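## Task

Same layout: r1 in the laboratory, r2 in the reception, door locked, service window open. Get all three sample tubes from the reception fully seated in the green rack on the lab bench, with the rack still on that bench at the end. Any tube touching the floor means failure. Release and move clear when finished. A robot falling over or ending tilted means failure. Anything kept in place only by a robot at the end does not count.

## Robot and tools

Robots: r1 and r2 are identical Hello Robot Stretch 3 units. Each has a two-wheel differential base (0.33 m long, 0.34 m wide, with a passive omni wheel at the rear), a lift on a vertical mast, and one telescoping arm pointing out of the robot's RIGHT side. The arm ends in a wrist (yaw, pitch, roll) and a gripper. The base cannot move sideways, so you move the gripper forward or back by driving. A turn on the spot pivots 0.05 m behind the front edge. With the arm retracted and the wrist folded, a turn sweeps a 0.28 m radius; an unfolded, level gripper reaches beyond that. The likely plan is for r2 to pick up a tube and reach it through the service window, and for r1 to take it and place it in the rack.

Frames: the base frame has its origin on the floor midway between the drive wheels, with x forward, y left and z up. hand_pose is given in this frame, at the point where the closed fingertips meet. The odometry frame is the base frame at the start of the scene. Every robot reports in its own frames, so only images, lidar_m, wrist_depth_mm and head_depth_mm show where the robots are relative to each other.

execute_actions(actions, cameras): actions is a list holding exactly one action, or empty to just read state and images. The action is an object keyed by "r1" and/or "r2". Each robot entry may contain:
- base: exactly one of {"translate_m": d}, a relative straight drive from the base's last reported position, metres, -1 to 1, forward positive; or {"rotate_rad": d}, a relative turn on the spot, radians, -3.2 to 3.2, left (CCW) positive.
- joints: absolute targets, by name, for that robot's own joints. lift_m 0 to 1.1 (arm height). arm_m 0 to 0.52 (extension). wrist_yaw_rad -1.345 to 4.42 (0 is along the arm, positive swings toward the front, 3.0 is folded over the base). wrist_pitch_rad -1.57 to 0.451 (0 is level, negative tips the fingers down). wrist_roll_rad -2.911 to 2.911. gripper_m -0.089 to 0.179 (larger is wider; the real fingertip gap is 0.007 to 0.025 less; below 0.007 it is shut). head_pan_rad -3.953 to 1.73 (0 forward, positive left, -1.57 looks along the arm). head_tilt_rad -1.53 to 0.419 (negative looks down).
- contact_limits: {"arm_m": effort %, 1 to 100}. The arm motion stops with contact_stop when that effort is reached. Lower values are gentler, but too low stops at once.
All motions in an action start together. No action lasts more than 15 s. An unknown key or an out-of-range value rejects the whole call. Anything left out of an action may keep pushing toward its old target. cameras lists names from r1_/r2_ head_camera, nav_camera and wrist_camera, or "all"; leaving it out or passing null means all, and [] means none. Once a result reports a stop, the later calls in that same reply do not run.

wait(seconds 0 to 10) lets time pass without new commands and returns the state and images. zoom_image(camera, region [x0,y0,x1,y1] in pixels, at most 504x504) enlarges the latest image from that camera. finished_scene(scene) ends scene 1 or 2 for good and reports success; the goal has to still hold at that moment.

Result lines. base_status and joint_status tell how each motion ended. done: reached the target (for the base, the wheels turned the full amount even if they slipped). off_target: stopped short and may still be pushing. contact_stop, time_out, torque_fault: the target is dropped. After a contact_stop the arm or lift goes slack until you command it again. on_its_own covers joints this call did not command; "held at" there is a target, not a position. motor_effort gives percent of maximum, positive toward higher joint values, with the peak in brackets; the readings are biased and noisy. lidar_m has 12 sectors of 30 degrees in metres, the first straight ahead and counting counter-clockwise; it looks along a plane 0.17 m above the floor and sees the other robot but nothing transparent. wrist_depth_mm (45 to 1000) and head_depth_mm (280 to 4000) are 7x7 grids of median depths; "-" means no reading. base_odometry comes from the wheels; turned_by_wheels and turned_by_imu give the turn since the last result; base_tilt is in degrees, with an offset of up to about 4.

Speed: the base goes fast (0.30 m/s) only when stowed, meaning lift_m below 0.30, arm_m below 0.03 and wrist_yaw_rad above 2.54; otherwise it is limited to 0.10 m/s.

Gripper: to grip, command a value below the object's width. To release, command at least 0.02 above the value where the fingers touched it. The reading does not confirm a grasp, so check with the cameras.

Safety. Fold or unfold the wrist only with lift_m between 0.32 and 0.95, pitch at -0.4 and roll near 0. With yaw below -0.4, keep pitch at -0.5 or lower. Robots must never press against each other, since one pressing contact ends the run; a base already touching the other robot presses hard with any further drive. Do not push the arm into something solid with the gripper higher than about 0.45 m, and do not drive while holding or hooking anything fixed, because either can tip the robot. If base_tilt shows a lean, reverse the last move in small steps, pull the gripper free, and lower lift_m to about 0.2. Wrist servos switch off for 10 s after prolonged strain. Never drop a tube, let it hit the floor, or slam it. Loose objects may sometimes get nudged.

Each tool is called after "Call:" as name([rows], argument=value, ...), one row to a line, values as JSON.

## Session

Call:
execute_actions(actions=[])

Scene clock: 0.00 s.
r1.base_odometry: x=+0.000 y=+0.000 heading=+0.000 (m, m, rad; r1's odometry frame)
r1.turned_by_wheels: +0.000 (rad since the last result)
r1.turned_by_imu: +0.000 (rad since the last result)
r1.base_tilt: forward=-0.5 right=+0.5 (deg)
r1.lidar_m: 1.04 1.03 1.10 1.63 3.16 2.13 1.13 3.23 1.46 1.15 1.10 1.19
r1.head_depth_mm: 1258 1251 1251 1258 1250 1246 1249 / 1192 1190 1180 1190 1187 1185 1181 / 1129 1130 1121 1127 1125 1127 1122 / 1065 1072 1072 1065 1069 1070 1066 / 1021 1024 1025 1028 1022 1021 1021 / 981 982 982 984 980 980 982 / 939 934 937 938 940 940 938
r1.base_status: not commanded
r1.joint_positions: lift_m=+0.407 arm_m=+0.000 wrist_yaw_rad=+3.010 wrist_pitch_rad=-0.333 wrist_roll_rad=+0.009 gripper_m=+0.037 head_pan_rad=+0.007 head_tilt_rad=-0.019
r1.joint_status: not commanded
r1.motor_effort: left_wheel=+0 right_wheel=+0 lift_m=+33 arm_m=+0 wrist_yaw_rad=+1 wrist_pitch_rad=+5 wrist_roll_rad=+0 gripper_m=+1 head_pan_rad=+0 head_tilt_rad=+1 (%)
r1.hand_pose: x=+0.0096 y=+0.0874 z=+0.4396 quat_wxyz=(+0.163, +0.706, +0.070, +0.685) (m; r1's base frame)
r1.wrist_depth_mm: - - - - - - 822 / - - - - - - 843 / - - - - - - 868 / - - - - - - 882 / 964 980 - 947 954 946 878 / 767 762 - 769 771 756 760 / 646 645 637 640 627 633 636
r2.base_odometry: x=+0.000 y=+0.000 heading=+0.000 (m, m, rad; r2's odometry frame)
r2.turned_by_wheels: +0.000 (rad since the last result)
r2.turned_by_imu: +0.000 (rad since the last result)
r2.base_tilt: forward=+1.7 right=+1.1 (deg)
r2.lidar_m: 1.41 1.36 1.18 1.18 1.35 2.32 1.34 0.77 2.00 2.94 1.67 1.41
r2.head_depth_mm: 1296 1292 1287 1288 1291 1285 1283 / 1328 1325 1313 1316 1319 1314 1318 / 1357 1344 1341 1345 1342 1338 1344 / 1409 1402 1398 1396 1390 1393 1396 / 1439 1442 1436 1428 1430 1435 1427 / 1473 1471 1469 1473 1471 1462 1456 / 1509 1501 1508 1503 1507 1497 1495
r2.base_status: not commanded
r2.joint_positions: lift_m=+0.312 arm_m=+0.002 wrist_yaw_rad=+2.892 wrist_pitch_rad=-0.616 wrist_roll_rad=-0.007 gripper_m=+0.037 head_pan_rad=-0.005 head_tilt_rad=+0.001
r2.joint_status: not commanded
r2.motor_effort: left_wheel=+1 right_wheel=+0 lift_m=+35 arm_m=-1 wrist_yaw_rad=+0 wrist_pitch_rad=+6 wrist_roll_rad=+0 gripper_m=+1 head_pan_rad=-1 head_tilt_rad=+1 (%)
r2.hand_pose: x=+0.0271 y=+0.0421 z=+0.2826 quat_wxyz=(+0.296, +0.693, +0.130, +0.645) (m; r2's base frame)
r2.wrist_depth_mm: - 866 901 936 935 958 - / - 742 737 742 774 789 789 / 600 621 629 635 646 665 676 / 530 - 545 561 554 569 580 / 477 - - 494 501 500 508 / - - - 435 444 452 455 / - - - 402 403 409 410
pictures: r1_head_camera (sideways: a quarter turn clockwise sets it upright), r1_nav_camera (sideways: a quarter turn counterclockwise sets it upright), r1_wrist_camera, r2_head_camera (sideways: a quarter turn clockwise sets it upright), r2_nav_camera (sideways: a quarter turn counterclockwise sets it upright), r2_wrist_camera
camera_calibration (this result's frames):
r1_head_camera: T_world_to_cam=[[-0.033246, 0.00785501, -0.999416, 1.32283], [-0.0421132, 0.99907, 0.0092532, -0.00903418], [0.99856, 0.0423962, -0.0328843, -0.00609941], [0, 0, 0, 1]] pos_world=[0.0496892, -0.00110651, 1.32195]
r1_nav_camera: T_world_to_cam=[[0.0146948, 0.0244198, 0.999594, -1.26055], [0.0251398, -0.999395, 0.0240454, 0.0265694], [0.999576, 0.0247762, -0.0152998, -0.0262996], [0, 0, 0, 1]] pos_world=[0.0441441, 0.0579874, 1.259]
r1_wrist_camera: T_world_to_cam=[[0.98987, -0.141546, -0.0110071, 0.00704837], [-0.0743791, -0.450989, -0.889425, 0.468229], [0.12093, 0.881234, -0.456949, 0.287732], [0, 0, 0, 1]] pos_world=[-0.00694616, -0.0413958, 0.548011]
r2_head_camera: T_world_to_cam=[[-0.0124186, -0.0563046, -0.998336, 1.31535], [0.0402214, 0.997577, -0.0567621, 0.0756999], [0.999114, -0.0408594, -0.0101239, -0.0385465], [0, 0, 0, 1]] pos_world=[0.0518024, -0.00303126, 1.31707]
r2_nav_camera: T_world_to_cam=[[-0.0020402, -0.0158397, 0.999872, -1.26063], [-0.0308698, -0.999397, -0.0158951, 0.0785209], [0.999521, -0.0308983, 0.00155, -0.0561378], [0, 0, 0, 1]] pos_world=[0.0559629, 0.0567709, 1.26181]
r2_wrist_camera: T_world_to_cam=[[0.966105, -0.251105, 0.0599032, -0.0406815], [-0.145, -0.71982, -0.678847, 0.250098], [0.213581, 0.647152, -0.731832, 0.334925], [0, 0, 0, 1]] pos_world=[0.00403297, -0.0469374, 0.417324]
Images, in order (width x height): r1_head_camera 896x504, r1_nav_camera 672x504, r1_wrist_camera 644x364, r2_head_camera 896x504, r2_nav_camera 672x504, r2_wrist_camera 644x364.

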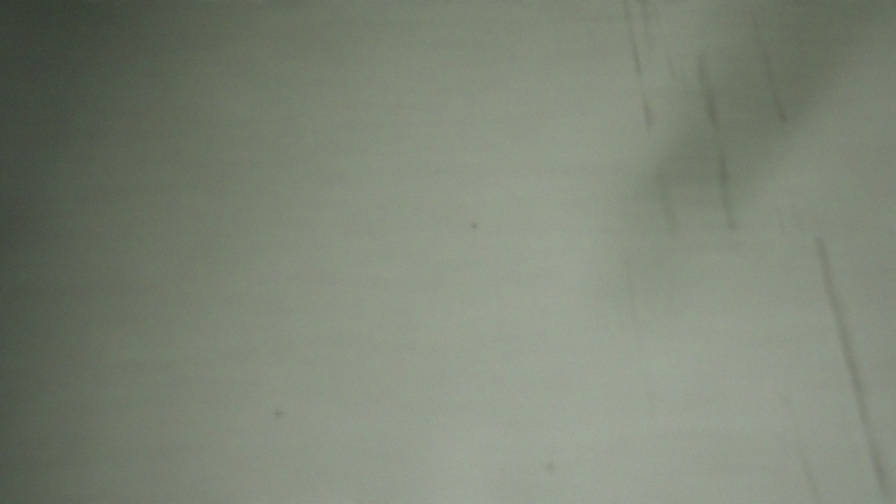

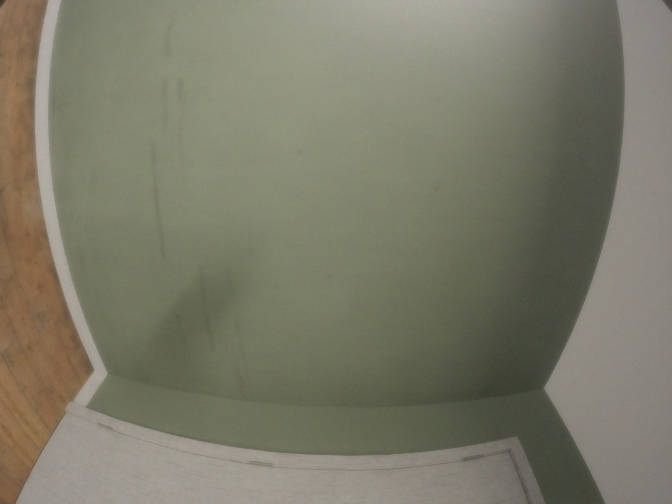

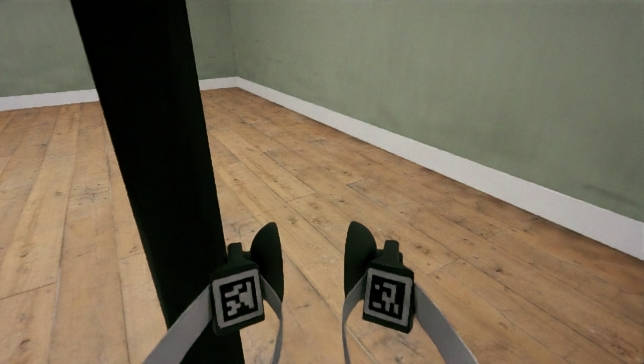

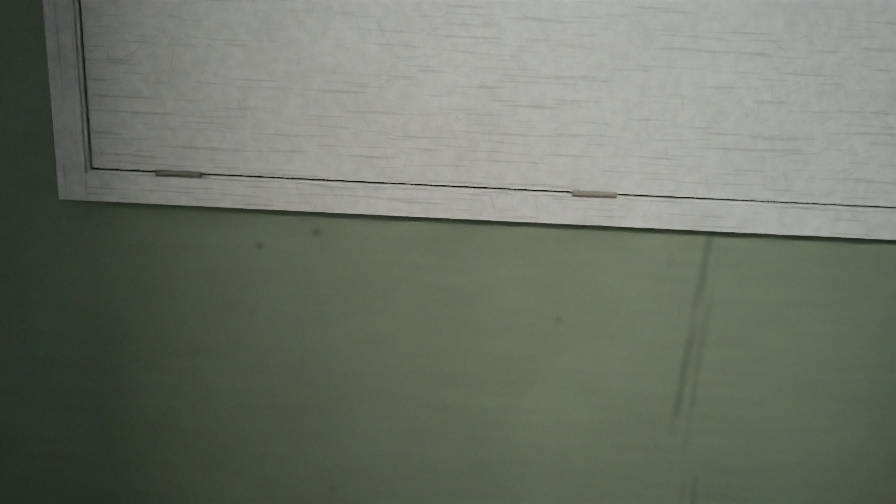

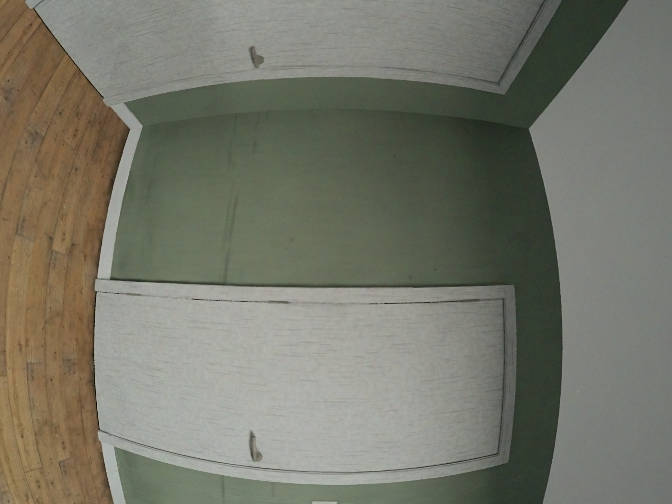

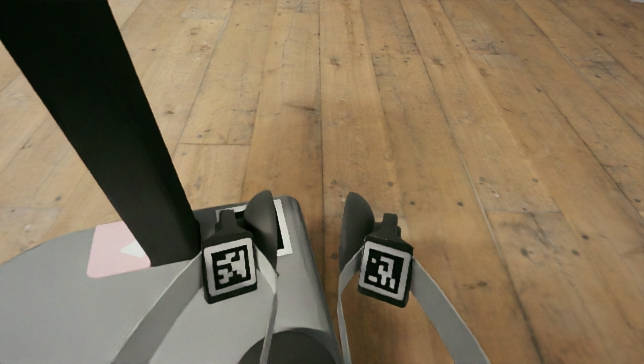

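Call:
execute_actions([
  {"r1": {"joints": {"head_pan_rad": -2.7, "head_tilt_rad": -0.35, "lift_m": 0.28, "wrist_pitch_rad": -0.4}}, "r2": {"joints": {"head_pan_rad": -3.2, "head_tilt_rad": -0.35, "lift_m": 0.28, "wrist_pitch_rad": -0.4}}},
], cameras=["r1_head_camera", "r1_nav_camera", "r2_head_camera", "r2_nav_camera"])

Scene clock: 8.63 s.
r1.base_odometry: x=+0.000 y=+0.000 heading=+0.000 (m, m, rad; r1's odometry frame)
r1.turned_by_wheels: +0.000 (rad since the last result)
r1.turned_by_imu: +0.000 (rad since the last result)
r1.base_tilt: forward=-0.6 right=+0.5 (deg)
r1.lidar_m: 1.04 1.03 1.10 1.63 3.17 2.13 1.13 3.25 1.47 1.15 1.10 1.19
r1.head_depth_mm: 3220 3393 3656 3541 2213 1767 1415 / 3242 3448 3666 3849 2443 1786 1418 / 3251 3474 3735 3870 2492 1823 1415 / 3270 3466 3764 3879 2524 1821 1433 / 3302 3491 3752 3905 2526 1835 1434 / 3298 3481 3645 3635 2538 1832 1433 / 2862 2853 2816 2851 2505 1833 1448
r1.base_status: not commanded
r1.joint_positions: lift_m=+0.280 arm_m=+0.000 wrist_yaw_rad=+3.010 wrist_pitch_rad=-0.417 wrist_roll_rad=+0.009 gripper_m=+0.037 head_pan_rad=-2.693 head_tilt_rad=-0.346
r1.joint_status: all done
r1.motor_effort: left_wheel=+0(0) right_wheel=+0(0) lift_m=+30(30) arm_m=+0(1) wrist_yaw_rad=+1(1) wrist_pitch_rad=+5(5) wrist_roll_rad=+0(0) gripper_m=-1(0) head_pan_rad=-3(36) head_tilt_rad=-3(29) (%)
r1.hand_pose: x=+0.0083 y=+0.0777 z=+0.2930 quat_wxyz=(+0.192, +0.703, +0.100, +0.678) (m; r1's base frame)
r1.wrist_depth_mm: - - - - - - 817 / - - - - - - 844 / - - - - - - 859 / 824 801 819 801 804 798 797 / 650 640 671 634 636 639 630 / 536 530 - 527 536 530 529 / 453 479 - - 445 449 448
r2.base_odometry: x=+0.000 y=+0.000 heading=+0.000 (m, m, rad; r2's odometry frame)
r2.turned_by_wheels: +0.000 (rad since the last result)
r2.turned_by_imu: +0.001 (rad since the last result)
r2.base_tilt: forward=+1.7 right=+1.0 (deg)
r2.lidar_m: 1.41 1.35 1.18 1.18 1.36 2.32 1.34 0.77 2.00 2.94 1.66 1.41
r2.head_depth_mm: 2757 2921 3088 3275 2531 1890 1508 / 2813 2972 3135 3362 2499 1865 1491 / 2859 3032 3225 3328 2476 1842 1483 / 2898 3086 3305 3406 2457 1837 1464 / 2982 3114 3322 3438 2429 1820 1460 / 2959 3219 3373 3544 1529 1634 1458 / 3076 3316 3459 3545 1082 1690 1437
r2.base_status: not commanded
r2.joint_positions: lift_m=+0.280 arm_m=+0.002 wrist_yaw_rad=+2.892 wrist_pitch_rad=-0.421 wrist_roll_rad=-0.007 gripper_m=+0.037 head_pan_rad=-3.193 head_tilt_rad=-0.346
r2.joint_status: all done
r2.motor_effort: left_wheel=+0(0) right_wheel=+0(1) lift_m=+30(31) arm_m=-1(1) wrist_yaw_rad=+0(0) wrist_pitch_rad=+10(11) wrist_roll_rad=+0(0) gripper_m=+0(0) head_pan_rad=-3(29) head_tilt_rad=-2(18) (%)
r2.hand_pose: x=+0.0342 y=+0.0700 z=+0.2922 quat_wxyz=(+0.233, +0.702, +0.061, +0.670) (m; r2's base frame)
r2.wrist_depth_mm: - - - - - - - / - - - - - - - / - 797 811 822 845 862 896 / 612 645 664 666 687 695 709 / 526 - 555 548 576 579 586 / 464 - - 475 491 491 496 / - - - 421 426 430 434
pictures: r1_head_camera (sideways: a quarter turn clockwise sets it upright), r1_nav_camera (sideways: a quarter turn counterclockwise sets it upright), r2_head_camera (sideways: a quarter turn clockwise sets it upright), r2_nav_camera (sideways: a quarter turn counterclockwise sets it upright)
camera_calibration (this result's frames):
r1_head_camera: T_world_to_cam=[[0.320937, 0.145577, -0.935845, 1.2375], [0.460712, -0.887325, 0.019967, -0.0260433], [-0.827492, -0.437564, -0.351845, 0.420208], [0, 0, 0, 1]] pos_world=[-0.0374416, -0.0193918, 1.30647]
r1_nav_camera: T_world_to_cam=[[-0.291297, -0.167273, 0.941895, -1.18315], [-0.455948, 0.889844, 0.0170189, 0.0386606], [-0.840986, -0.424497, -0.335477, 0.401688], [0, 0, 0, 1]] pos_world=[0.0107911, -0.0617957, 1.24851]
r2_head_camera: T_world_to_cam=[[0.353218, 0.0383523, -0.934755, 1.2299], [-0.0645246, -0.995781, -0.0652382, 0.087346], [-0.933313, 0.083358, -0.349253, 0.414668], [0, 0, 0, 1]] pos_world=[-0.0417722, 0.00524209, 1.30018]
r2_nav_camera: T_world_to_cam=[[-0.336829, 0.0331236, 0.940983, -1.18148], [0.0804915, 0.996736, -0.00627387, 0.0653107], [-0.938119, 0.073628, -0.338395, 0.398176], [0, 0, 0, 1]] pos_world=[-0.0296776, -0.0552794, 1.24691]
Images, in order (width x height): r1_head_camera 896x504, r1_nav_camera 672x504, r2_head_camera 896x504, r2_nav_camera 672x504.

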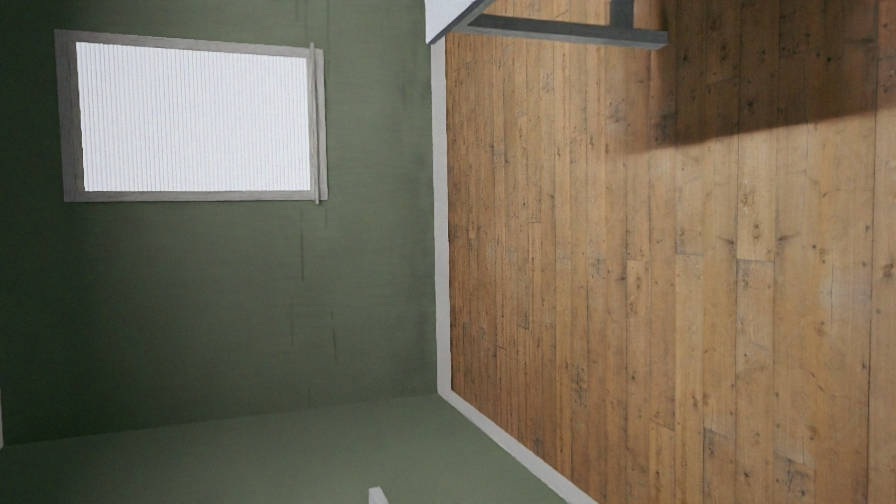

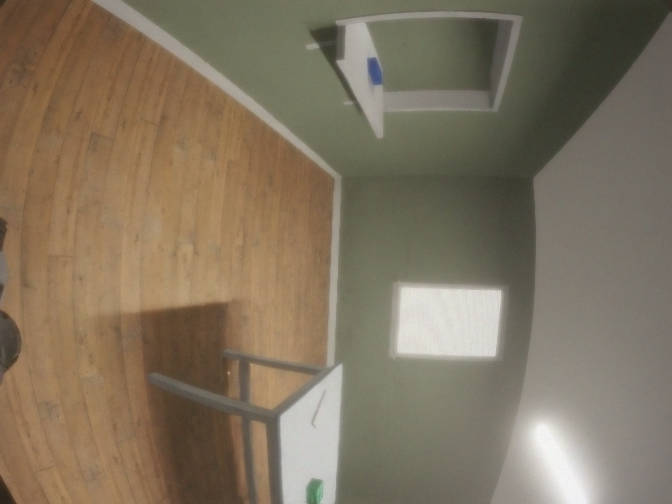

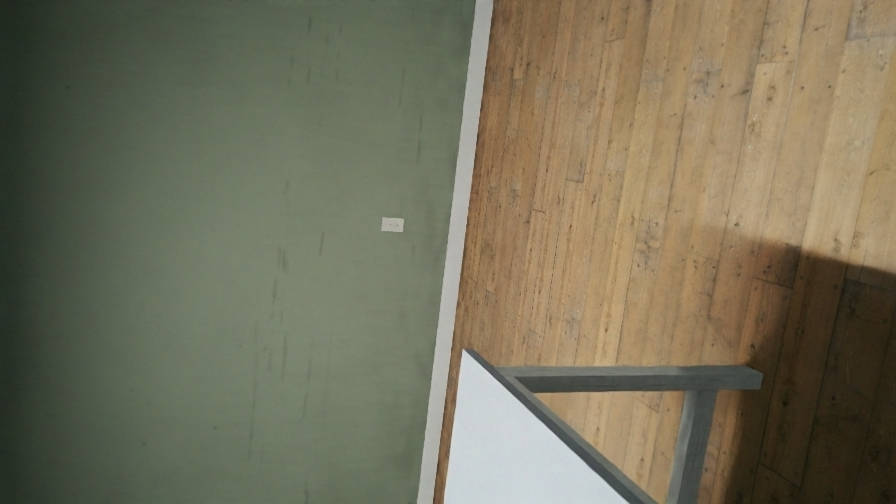

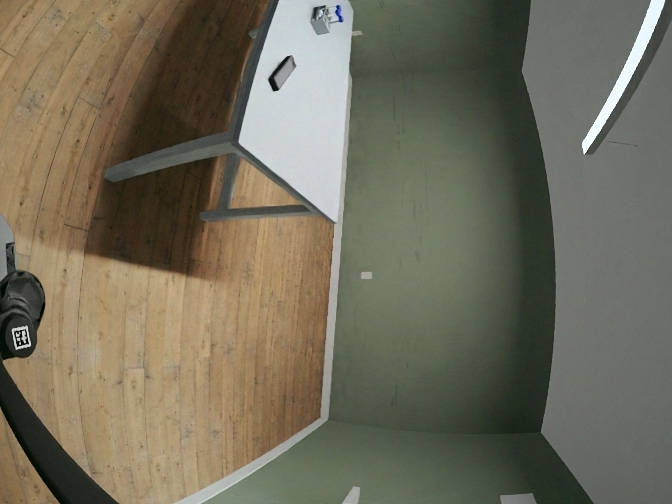

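Call:
zoom_image(camera="r2_nav_camera", region=[260, 0, 380, 100])

Call:
zoom_image(camera="r1_nav_camera", region=[290, 0, 530, 150])

Region (260, 0, 380, 100) of r2_nav_camera's 672x504 image, scaled by 4.200, with more detail than that image has.

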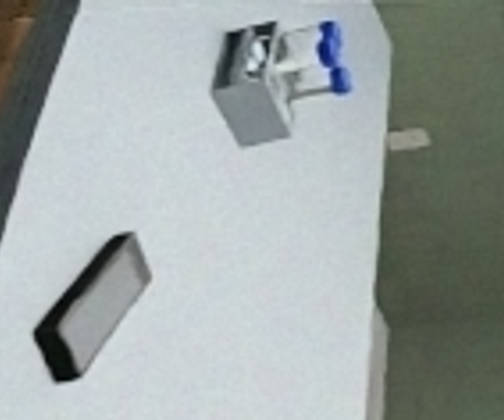

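Region (290, 0, 530, 150) of r1_nav_camera's 672x504 image, scaled by 2.100, with more detail than that image has; it fills the top 315 rows of this view, and the rest is white.

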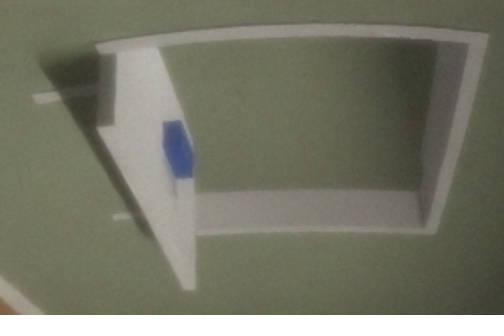

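Call:
execute_actions([
  {"r1": {"base": {"rotate_rad": -2.82}, "joints": {"head_pan_rad": -0.54, "head_tilt_rad": -0.3}}, "r2": {"base": {"rotate_rad": -2.03}, "joints": {"head_pan_rad": -0.43, "head_tilt_rad": -0.3}}},
], cameras=["r1_head_camera", "r1_nav_camera", "r2_head_camera", "r2_nav_camera"])

Scene clock: 131.57 s.
r1.base_odometry: x=+0.000 y=+0.000 heading=-2.820 (m, m, rad; r1's odometry frame)
r1.turned_by_wheels: -2.820 (rad since the last result)
r1.turned_by_imu: -2.879 (rad since the last result)
r1.base_tilt: forward=-0.6 right=+0.5 (deg)
r1.lidar_m: 1.72 1.85 1.22 1.11 1.13 1.11 1.03 1.04 1.30 2.72 2.18 1.13
r1.head_depth_mm: 3246 3391 3639 2207 2655 1867 1461 / 3680 3848 - 1826 2607 1873 1455 / 3884 - - 1817 2457 1895 1469 / 3819 - - 1847 2254 1906 1474 / 3825 - - 1900 1270 1768 1419 / 3576 3762 3954 - 2480 1889 1499 / 3326 3491 3655 3728 2588 1932 1505
r1.base_status: done
r1.joint_positions: lift_m=+0.280 arm_m=+0.000 wrist_yaw_rad=+3.010 wrist_pitch_rad=-0.417 wrist_roll_rad=+0.009 gripper_m=+0.037 head_pan_rad=-0.547 head_tilt_rad=-0.310
r1.joint_status: all done
r1.motor_effort: left_wheel=+2(10) right_wheel=-3(9) lift_m=+31(30) arm_m=-1(0) wrist_yaw_rad=+1(1) wrist_pitch_rad=+5(5) wrist_roll_rad=+0(0) gripper_m=-1(0) head_pan_rad=+4(34) head_tilt_rad=+6(13) (%)
r1.hand_pose: x=+0.0083 y=+0.0777 z=+0.2930 quat_wxyz=(+0.192, +0.703, +0.100, +0.678) (m; r1's base frame)
r1.wrist_depth_mm: 909 - - - - - - / 959 - - - - - - / - - - - - - - / 817 829 814 809 812 809 807 / 644 644 683 642 643 638 639 / 531 534 - 530 536 528 524 / 454 483 - - 446 449 450
r2.base_odometry: x=+0.000 y=+0.000 heading=-2.030 (m, m, rad; r2's odometry frame)
r2.turned_by_wheels: -2.030 (rad since the last result)
r2.turned_by_imu: -1.989 (rad since the last result)
r2.base_tilt: forward=+1.7 right=+1.0 (deg)
r2.lidar_m: 2.00 2.60 1.60 1.40 1.41 1.31 1.18 1.18 1.42 2.65 1.34 0.77
r2.head_depth_mm: 3516 3616 3738 3763 1143 1532 1532 / 3726 - - - 1133 877 951 / 3559 3728 - 1764 1111 1730 1527 / 3322 3518 3751 1723 1122 1910 1521 / 3112 3265 3488 1581 1287 1917 1511 / 2945 3096 3233 1679 2449 1892 1496 / 2744 2905 3013 1968 2301 1879 1482
r2.base_status: done
r2.joint_positions: lift_m=+0.280 arm_m=+0.002 wrist_yaw_rad=+2.892 wrist_pitch_rad=-0.420 wrist_roll_rad=-0.007 gripper_m=+0.037 head_pan_rad=-0.437 head_tilt_rad=-0.309
r2.joint_status: all done
r2.motor_effort: left_wheel=+2(6) right_wheel=-3(9) lift_m=+31(31) arm_m=-2(2) wrist_yaw_rad=+0(0) wrist_pitch_rad=+10(10) wrist_roll_rad=+0(0) gripper_m=+0(0) head_pan_rad=+1(29) head_tilt_rad=+4(8) (%)
r2.hand_pose: x=+0.0342 y=+0.0701 z=+0.2924 quat_wxyz=(+0.233, +0.702, +0.061, +0.671) (m; r2's base frame)
r2.wrist_depth_mm: - - - - - - - / - - - - - - - / - 804 810 843 846 849 902 / 611 649 656 666 684 686 707 / 532 - 563 552 580 568 575 / 459 - - 477 487 492 502 / - - - 420 421 432 437
pictures: r1_head_camera (sideways: a quarter turn clockwise sets it upright), r1_nav_camera (sideways: a quarter turn counterclockwise sets it upright), r2_head_camera (sideways: a quarter turn clockwise sets it upright), r2_nav_camera (sideways: a quarter turn counterclockwise sets it upright)
camera_calibration (this result's frames):
r1_head_camera: T_world_to_cam=[[-0.267616, 0.172431, -0.947971, 1.25692], [0.493453, 0.869568, 0.0188666, -0.0248114], [0.827578, -0.46273, -0.317797, 0.365801], [0, 0, 0, 1]] pos_world=[0.045885, -0.0258896, 1.30824]
r1_nav_camera: T_world_to_cam=[[0.269525, -0.135651, 0.953391, -1.20159], [-0.499297, -0.866246, 0.0179004, 0.0377765], [0.823443, -0.48085, -0.301205, 0.346931], [0, 0, 0, 1]] pos_world=[0.0570411, 0.0365496, 1.2494]
r2_head_camera: T_world_to_cam=[[-0.310764, 0.0829542, -0.94686, 1.24976], [0.43667, 0.897292, -0.0647057, 0.0835985], [0.844242, -0.433574, -0.315069, 0.359337], [0, 0, 0, 1]] pos_world=[0.0485066, -0.0228855, 1.30197]
r2_nav_camera: T_world_to_cam=[[0.268483, -0.142915, 0.952624, -1.20038], [-0.449464, -0.893268, -0.00733585, 0.0699264], [0.851997, -0.4262, -0.304062, 0.342574], [0, 0, 0, 1]] pos_world=[0.0618373, 0.0369164, 1.24818]
Images, in order (width x height): r1_head_camera 896x504, r1_nav_camera 672x504, r2_head_camera 896x504, r2_nav_camera 672x504.

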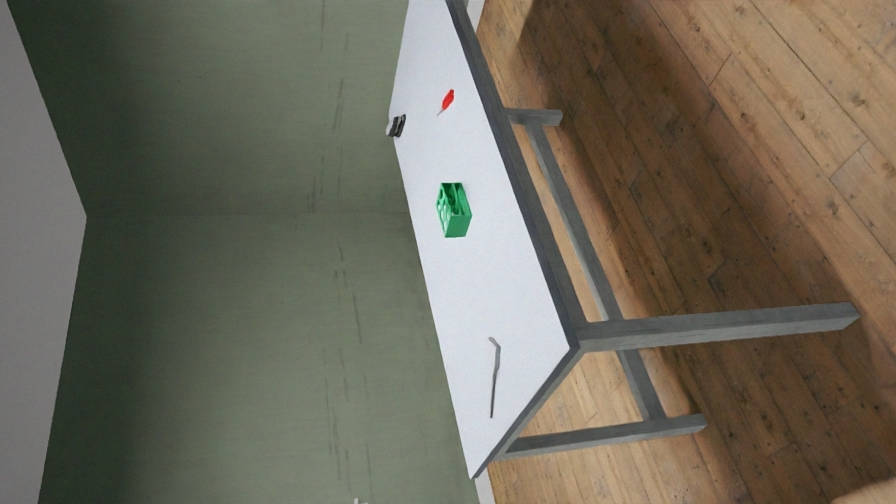

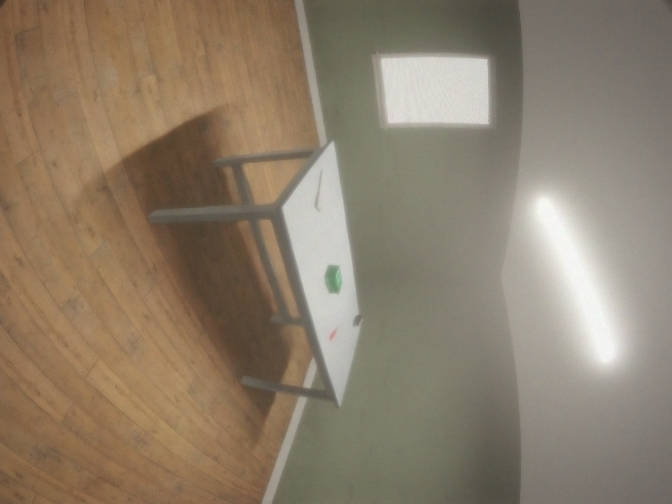

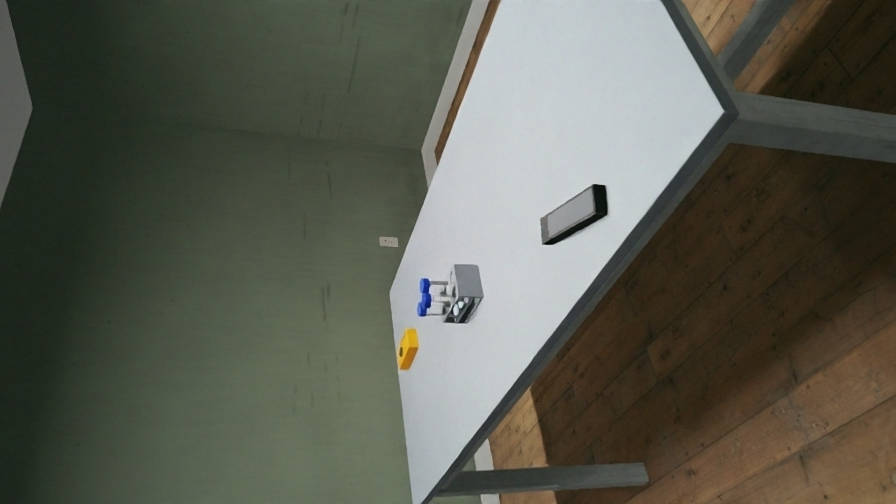

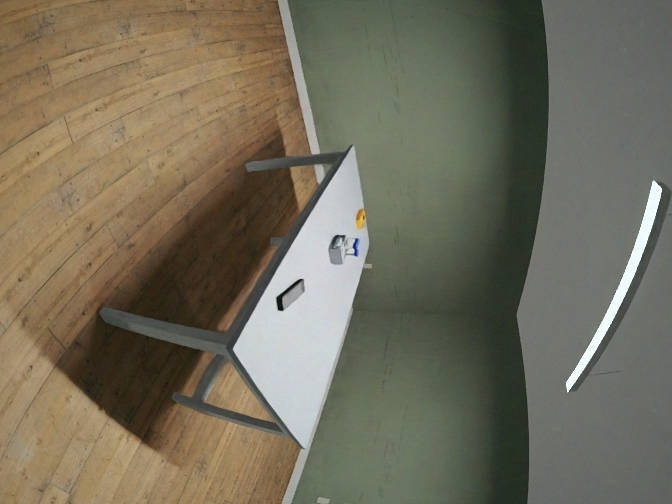

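Call:
zoom_image(camera="r2_head_camera", region=[390, 240, 510, 350])

Call:
zoom_image(camera="r1_head_camera", region=[400, 160, 510, 260])

Region (390, 240, 510, 350) of r2_head_camera's 896x504 image, scaled by 4.200, with more detail than that image has; it fills the top 462 rows of this view, and the rest is white.

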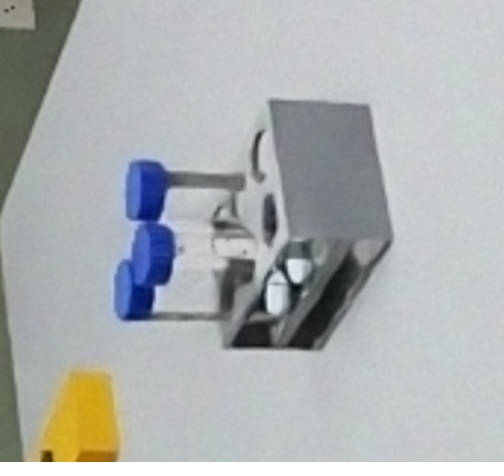

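Region (400, 160, 510, 260) of r1_head_camera's 896x504 image, scaled by 4.582, with more detail than that image has; it fills the top 458 rows of this view, and the rest is white.

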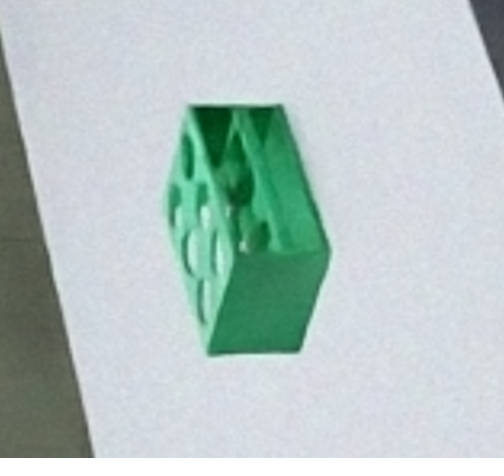

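Call:
execute_actions([
  {"r1": {"base": {"translate_m": 1.0}, "joints": {"head_pan_rad": -1.2, "head_tilt_rad": -0.5}}, "r2": {"base": {"translate_m": 0.93}, "joints": {"head_pan_rad": -1.0, "head_tilt_rad": -0.6}}},
], cameras=["r1_head_camera", "r2_head_camera"])

Scene clock: 256.67 s.
r1.base_odometry: x=-0.949 y=-0.316 heading=-2.820 (m, m, rad; r1's odometry frame)
r1.turned_by_wheels: +0.000 (rad since the last result)
r1.turned_by_imu: +0.000 (rad since the last result)
r1.base_tilt: forward=-0.6 right=+0.5 (deg)
r1.lidar_m: 2.72 2.06 1.36 1.26 1.27 1.57 2.02 2.04 2.56 0.39 0.39 0.75
r1.head_depth_mm: 2496 2690 2907 2733 1965 1530 1265 / 2551 2757 2925 1133 816 637 551 / 2621 2834 1886 1140 823 642 568 / 2693 2951 1915 1087 828 644 1190 / 2755 2999 3261 1171 834 646 1229 / 2868 3163 3410 1185 844 651 1252 / 2942 3247 3634 1191 846 655 1233
r1.base_status: done
r1.joint_positions: lift_m=+0.280 arm_m=+0.000 wrist_yaw_rad=+3.010 wrist_pitch_rad=-0.417 wrist_roll_rad=+0.009 gripper_m=+0.037 head_pan_rad=-1.193 head_tilt_rad=-0.494
r1.joint_status: all done
r1.motor_effort: left_wheel=+2(10) right_wheel=-4(7) lift_m=+30(30) arm_m=+0(0) wrist_yaw_rad=+0(1) wrist_pitch_rad=+5(5) wrist_roll_rad=+0(0) gripper_m=+0(0) head_pan_rad=-4(32) head_tilt_rad=-3(23) (%)
r1.hand_pose: x=+0.0083 y=+0.0776 z=+0.2929 quat_wxyz=(+0.193, +0.703, +0.100, +0.678) (m; r1's base frame)
r1.wrist_depth_mm: - - - - - - - / - - - - - - - / - - - - - - - / 822 822 807 811 813 814 806 / 645 640 674 636 641 639 642 / 537 532 - 531 544 530 528 / 453 484 - - 446 450 449
r2.base_odometry: x=-0.412 y=-0.834 heading=-2.030 (m, m, rad; r2's odometry frame)
r2.turned_by_wheels: +0.000 (rad since the last result)
r2.turned_by_imu: +0.008 (rad since the last result)
r2.base_tilt: forward=+1.6 right=+1.0 (deg)
r2.lidar_m: 1.08 2.24 1.80 1.61 1.62 1.92 2.09 2.10 0.58 1.08 1.08 1.30
r2.head_depth_mm: 2580 2777 2993 970 753 617 1207 / 2688 2889 3073 958 746 614 1230 / 2779 3048 3169 946 741 623 1251 / 2860 3115 3140 908 736 636 1235 / 2989 3251 1275 831 727 1352 1233 / 3124 3393 1268 884 722 1400 1229 / 2963 3134 1249 910 718 1432 1222
r2.base_status: done
r2.joint_positions: lift_m=+0.280 arm_m=+0.002 wrist_yaw_rad=+2.892 wrist_pitch_rad=-0.419 wrist_roll_rad=-0.007 gripper_m=+0.037 head_pan_rad=-0.993 head_tilt_rad=-0.593
r2.joint_status: all done
r2.motor_effort: left_wheel=+1(8) right_wheel=-3(7) lift_m=+31(31) arm_m=-2(2) wrist_yaw_rad=+0(0) wrist_pitch_rad=+10(10) wrist_roll_rad=+0(0) gripper_m=+1(0) head_pan_rad=-3(28) head_tilt_rad=-2(18) (%)
r2.hand_pose: x=+0.0342 y=+0.0702 z=+0.2926 quat_wxyz=(+0.232, +0.702, +0.061, +0.671) (m; r2's base frame)
r2.wrist_depth_mm: - - - - - - - / - - - - - - - / - 803 798 825 851 865 889 / 605 650 657 660 685 689 702 / 534 - 563 556 575 576 583 / 465 - - 478 482 492 494 / - - - 425 426 432 432
pictures: r1_head_camera (sideways: a quarter turn clockwise sets it upright), r2_head_camera (sideways: a quarter turn clockwise sets it upright)
camera_calibration (this result's frames):
r1_head_camera: T_world_to_cam=[[-0.172063, 0.455281, -0.873564, 1.15925], [0.918922, 0.393697, 0.0241892, -0.0343309], [0.354932, -0.798575, -0.486108, 0.587711], [0, 0, 0, 1]] pos_world=[0.0224127, -0.0449357, 1.2992]
r2_head_camera: T_world_to_cam=[[-0.357886, 0.445694, -0.820533, 1.08525], [0.83425, 0.547354, -0.0665592, 0.083562], [0.419457, -0.70835, -0.567711, 0.690676], [0, 0, 0, 1]] pos_world=[0.0289764, -0.0401882, 1.28815]
Images, in order (width x height): r1_head_camera 896x504, r2_head_camera 896x504.

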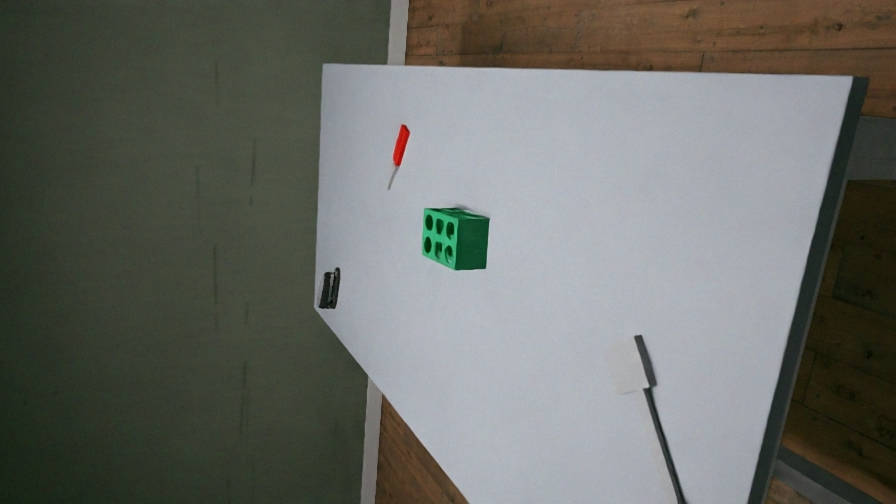

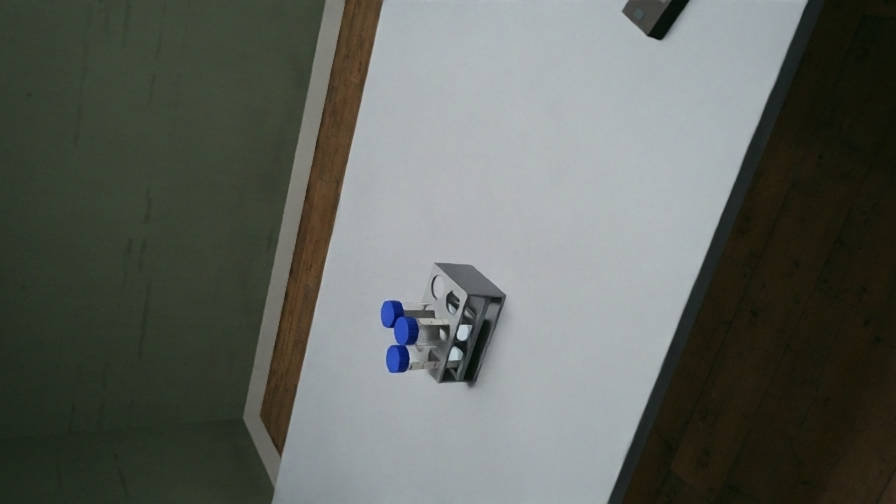

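Call:
execute_actions(actions=[])

Scene clock: 271.30 s.
r1.base_odometry: x=-0.949 y=-0.316 heading=-2.820 (m, m, rad; r1's odometry frame)
r1.turned_by_wheels: +0.000 (rad since the last result)
r1.turned_by_imu: +0.000 (rad since the last result)
r1.base_tilt: forward=-0.6 right=+0.6 (deg)
r1.lidar_m: 2.73 2.07 1.36 1.25 1.27 1.58 2.02 2.05 2.56 0.39 0.39 0.75
r1.head_depth_mm: 2504 2692 2911 2718 1977 1548 1267 / 2550 2760 2953 1131 816 636 550 / 2617 2833 1886 1136 821 642 569 / 2698 2960 1917 1083 825 644 1193 / 2721 3050 3212 1163 835 649 1228 / 2880 3097 3463 1180 836 652 1267 / 2938 3217 3554 1194 848 658 1241
r1.base_status: done
r1.joint_positions: lift_m=+0.280 arm_m=+0.000 wrist_yaw_rad=+3.010 wrist_pitch_rad=-0.417 wrist_roll_rad=+0.009 gripper_m=+0.037 head_pan_rad=-1.193 head_tilt_rad=-0.494
r1.joint_status: all done
r1.motor_effort: left_wheel=+2(10) right_wheel=-4(7) lift_m=+30(30) arm_m=-1(0) wrist_yaw_rad=+0(1) wrist_pitch_rad=+5(5) wrist_roll_rad=+0(0) gripper_m=+1(0) head_pan_rad=-4(32) head_tilt_rad=-3(23) (%)
r1.hand_pose: x=+0.0083 y=+0.0776 z=+0.2929 quat_wxyz=(+0.193, +0.703, +0.100, +0.678) (m; r1's base frame)
r1.wrist_depth_mm: - - - - - - - / - - - - - - - / - - - - - - - / 820 815 807 818 811 802 797 / 636 646 666 637 641 635 639 / 535 531 - 530 541 527 525 / 454 482 - - 440 450 450
r2.base_odometry: x=-0.412 y=-0.834 heading=-2.030 (m, m, rad; r2's odometry frame)
r2.turned_by_wheels: +0.000 (rad since the last result)
r2.turned_by_imu: +0.001 (rad since the last result)
r2.base_tilt: forward=+1.7 right=+1.0 (deg)
r2.lidar_m: 1.08 2.24 1.80 1.61 1.62 1.92 2.09 2.10 0.58 1.08 1.08 1.29
r2.head_depth_mm: 2610 2797 3022 967 755 615 1215 / 2677 2921 3057 965 747 611 1241 / 2784 3004 3168 951 740 624 1241 / 2868 3135 3138 910 733 636 1243 / 3010 3252 1281 835 725 1345 1235 / 3061 3434 1262 881 720 1394 1232 / 2982 3170 1237 909 719 1427 1227
r2.base_status: done
r2.joint_positions: lift_m=+0.280 arm_m=+0.002 wrist_yaw_rad=+2.892 wrist_pitch_rad=-0.419 wrist_roll_rad=-0.007 gripper_m=+0.037 head_pan_rad=-0.993 head_tilt_rad=-0.593
r2.joint_status: all done
r2.motor_effort: left_wheel=+1(8) right_wheel=-3(7) lift_m=+31(31) arm_m=-2(2) wrist_yaw_rad=+0(0) wrist_pitch_rad=+9(10) wrist_roll_rad=+0(0) gripper_m=+0(0) head_pan_rad=-3(28) head_tilt_rad=-3(18) (%)
r2.hand_pose: x=+0.0342 y=+0.0702 z=+0.2926 quat_wxyz=(+0.232, +0.702, +0.061, +0.671) (m; r2's base frame)
r2.wrist_depth_mm: - - - - - - - / - - - - - - - / - 787 819 823 848 849 886 / 607 649 657 669 686 698 705 / 533 - 573 556 578 571 584 / 465 - - 473 487 490 494 / - - - 419 423 431 435
pictures: r1_head_camera (sideways: a quarter turn clockwise sets it upright), r1_nav_camera (sideways: a quarter turn counterclockwise sets it upright), r1_wrist_camera, r2_head_camera (sideways: a quarter turn clockwise sets it upright), r2_nav_camera (sideways: a quarter turn counterclockwise sets it upright), r2_wrist_camera
camera_calibration (this result's frames):
r1_head_camera: T_world_to_cam=[[-0.172063, 0.455281, -0.873564, 1.15925], [0.918922, 0.393697, 0.0241892, -0.0343309], [0.354932, -0.798575, -0.486108, 0.587711], [0, 0, 0, 1]] pos_world=[0.0224127, -0.0449357, 1.2992]
r1_nav_camera: T_world_to_cam=[[0.196202, -0.428258, 0.8821, -1.10811], [-0.91906, -0.393897, 0.0131865, 0.0464779], [0.34181, -0.81329, -0.470878, 0.570672], [0, 0, 0, 1]] pos_world=[0.0650672, 0.00787453, 1.24556]
r1_wrist_camera: T_world_to_cam=[[0.989743, -0.1425, -0.0101189, 0.00512893], [-0.0840977, -0.523918, -0.847607, 0.326729], [0.115482, 0.839764, -0.530529, 0.254307], [0, 0, 0, 1]] pos_world=[-0.00696709, -0.0416475, 0.411907]
r2_head_camera: T_world_to_cam=[[-0.357886, 0.445694, -0.820533, 1.08525], [0.83425, 0.547354, -0.0665592, 0.083562], [0.419457, -0.70835, -0.567711, 0.690676], [0, 0, 0, 1]] pos_world=[0.0289764, -0.0401882, 1.28815]
r2_nav_camera: T_world_to_cam=[[0.291489, -0.47609, 0.829682, -1.04013], [-0.853706, -0.520754, 0.00110918, 0.0613966], [0.431532, -0.708628, -0.558235, 0.675884], [0, 0, 0, 1]] pos_world=[0.0639352, 0.0157278, 1.24021]
r2_wrist_camera: T_world_to_cam=[[0.963272, -0.262203, 0.0579309, -0.0396758], [-0.10862, -0.57777, -0.80894, 0.304951], [0.245577, 0.772937, -0.585031, 0.26968], [0, 0, 0, 1]] pos_world=[0.00511495, -0.0426576, 0.406756]
Images, in order (width x height): r1_head_camera 896x504, r1_nav_camera 672x504, r1_wrist_camera 644x364, r2_head_camera 896x504, r2_nav_camera 672x504, r2_wrist_camera 644x364.

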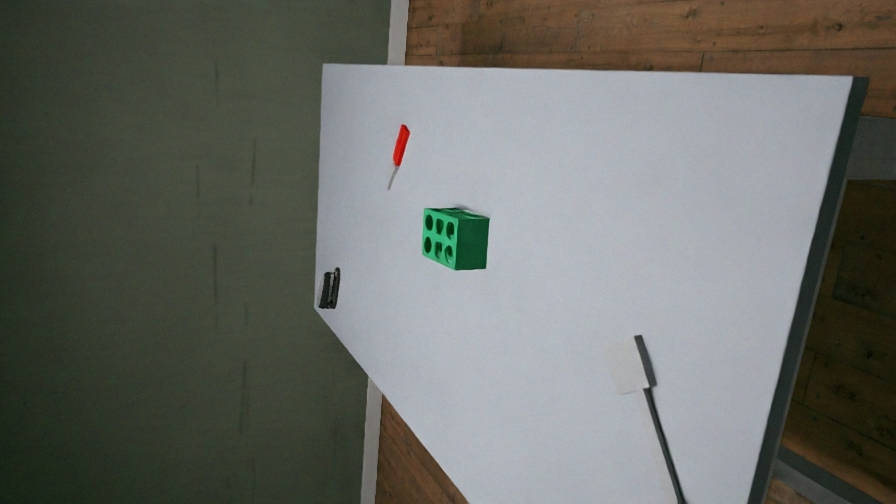

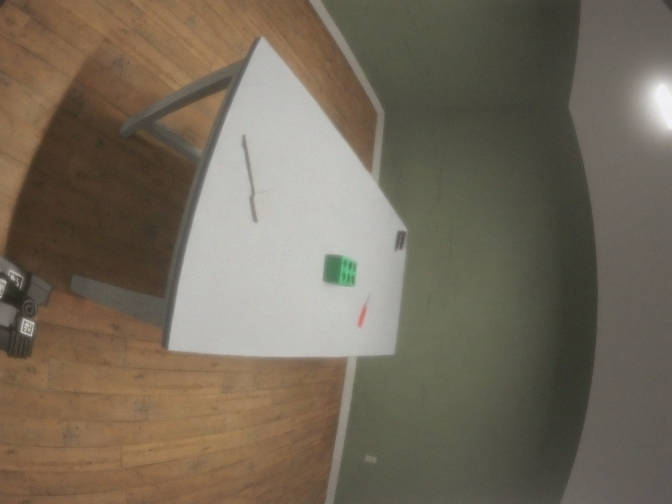

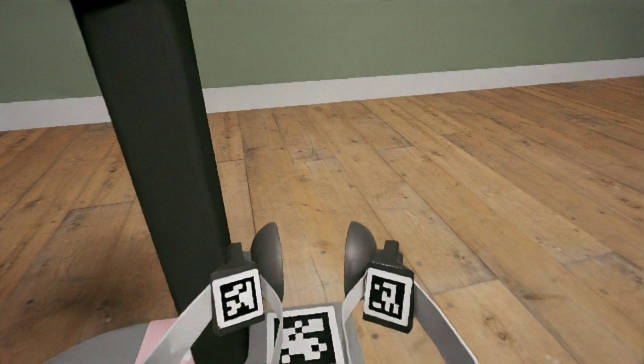

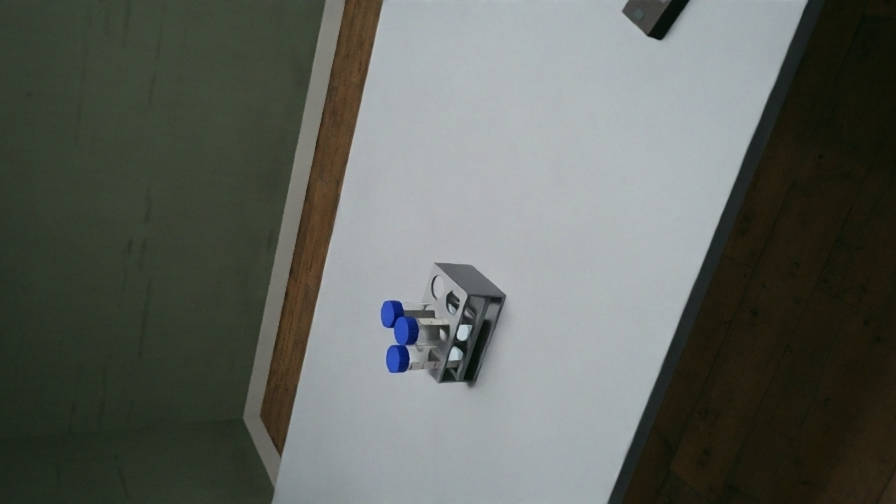

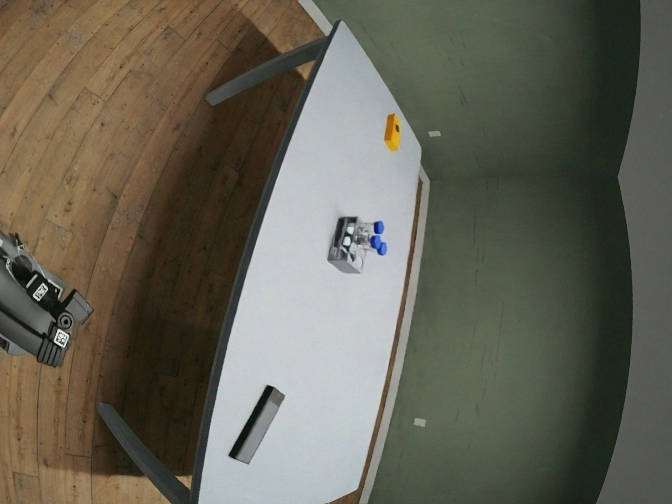

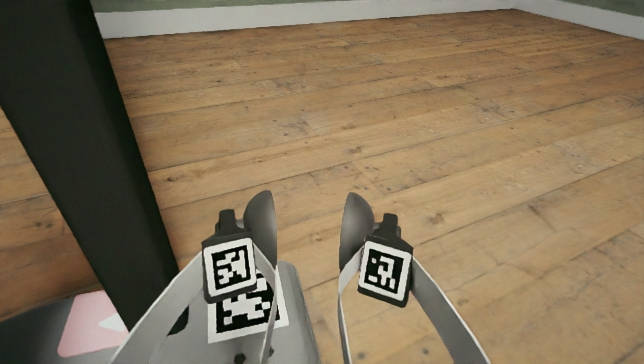

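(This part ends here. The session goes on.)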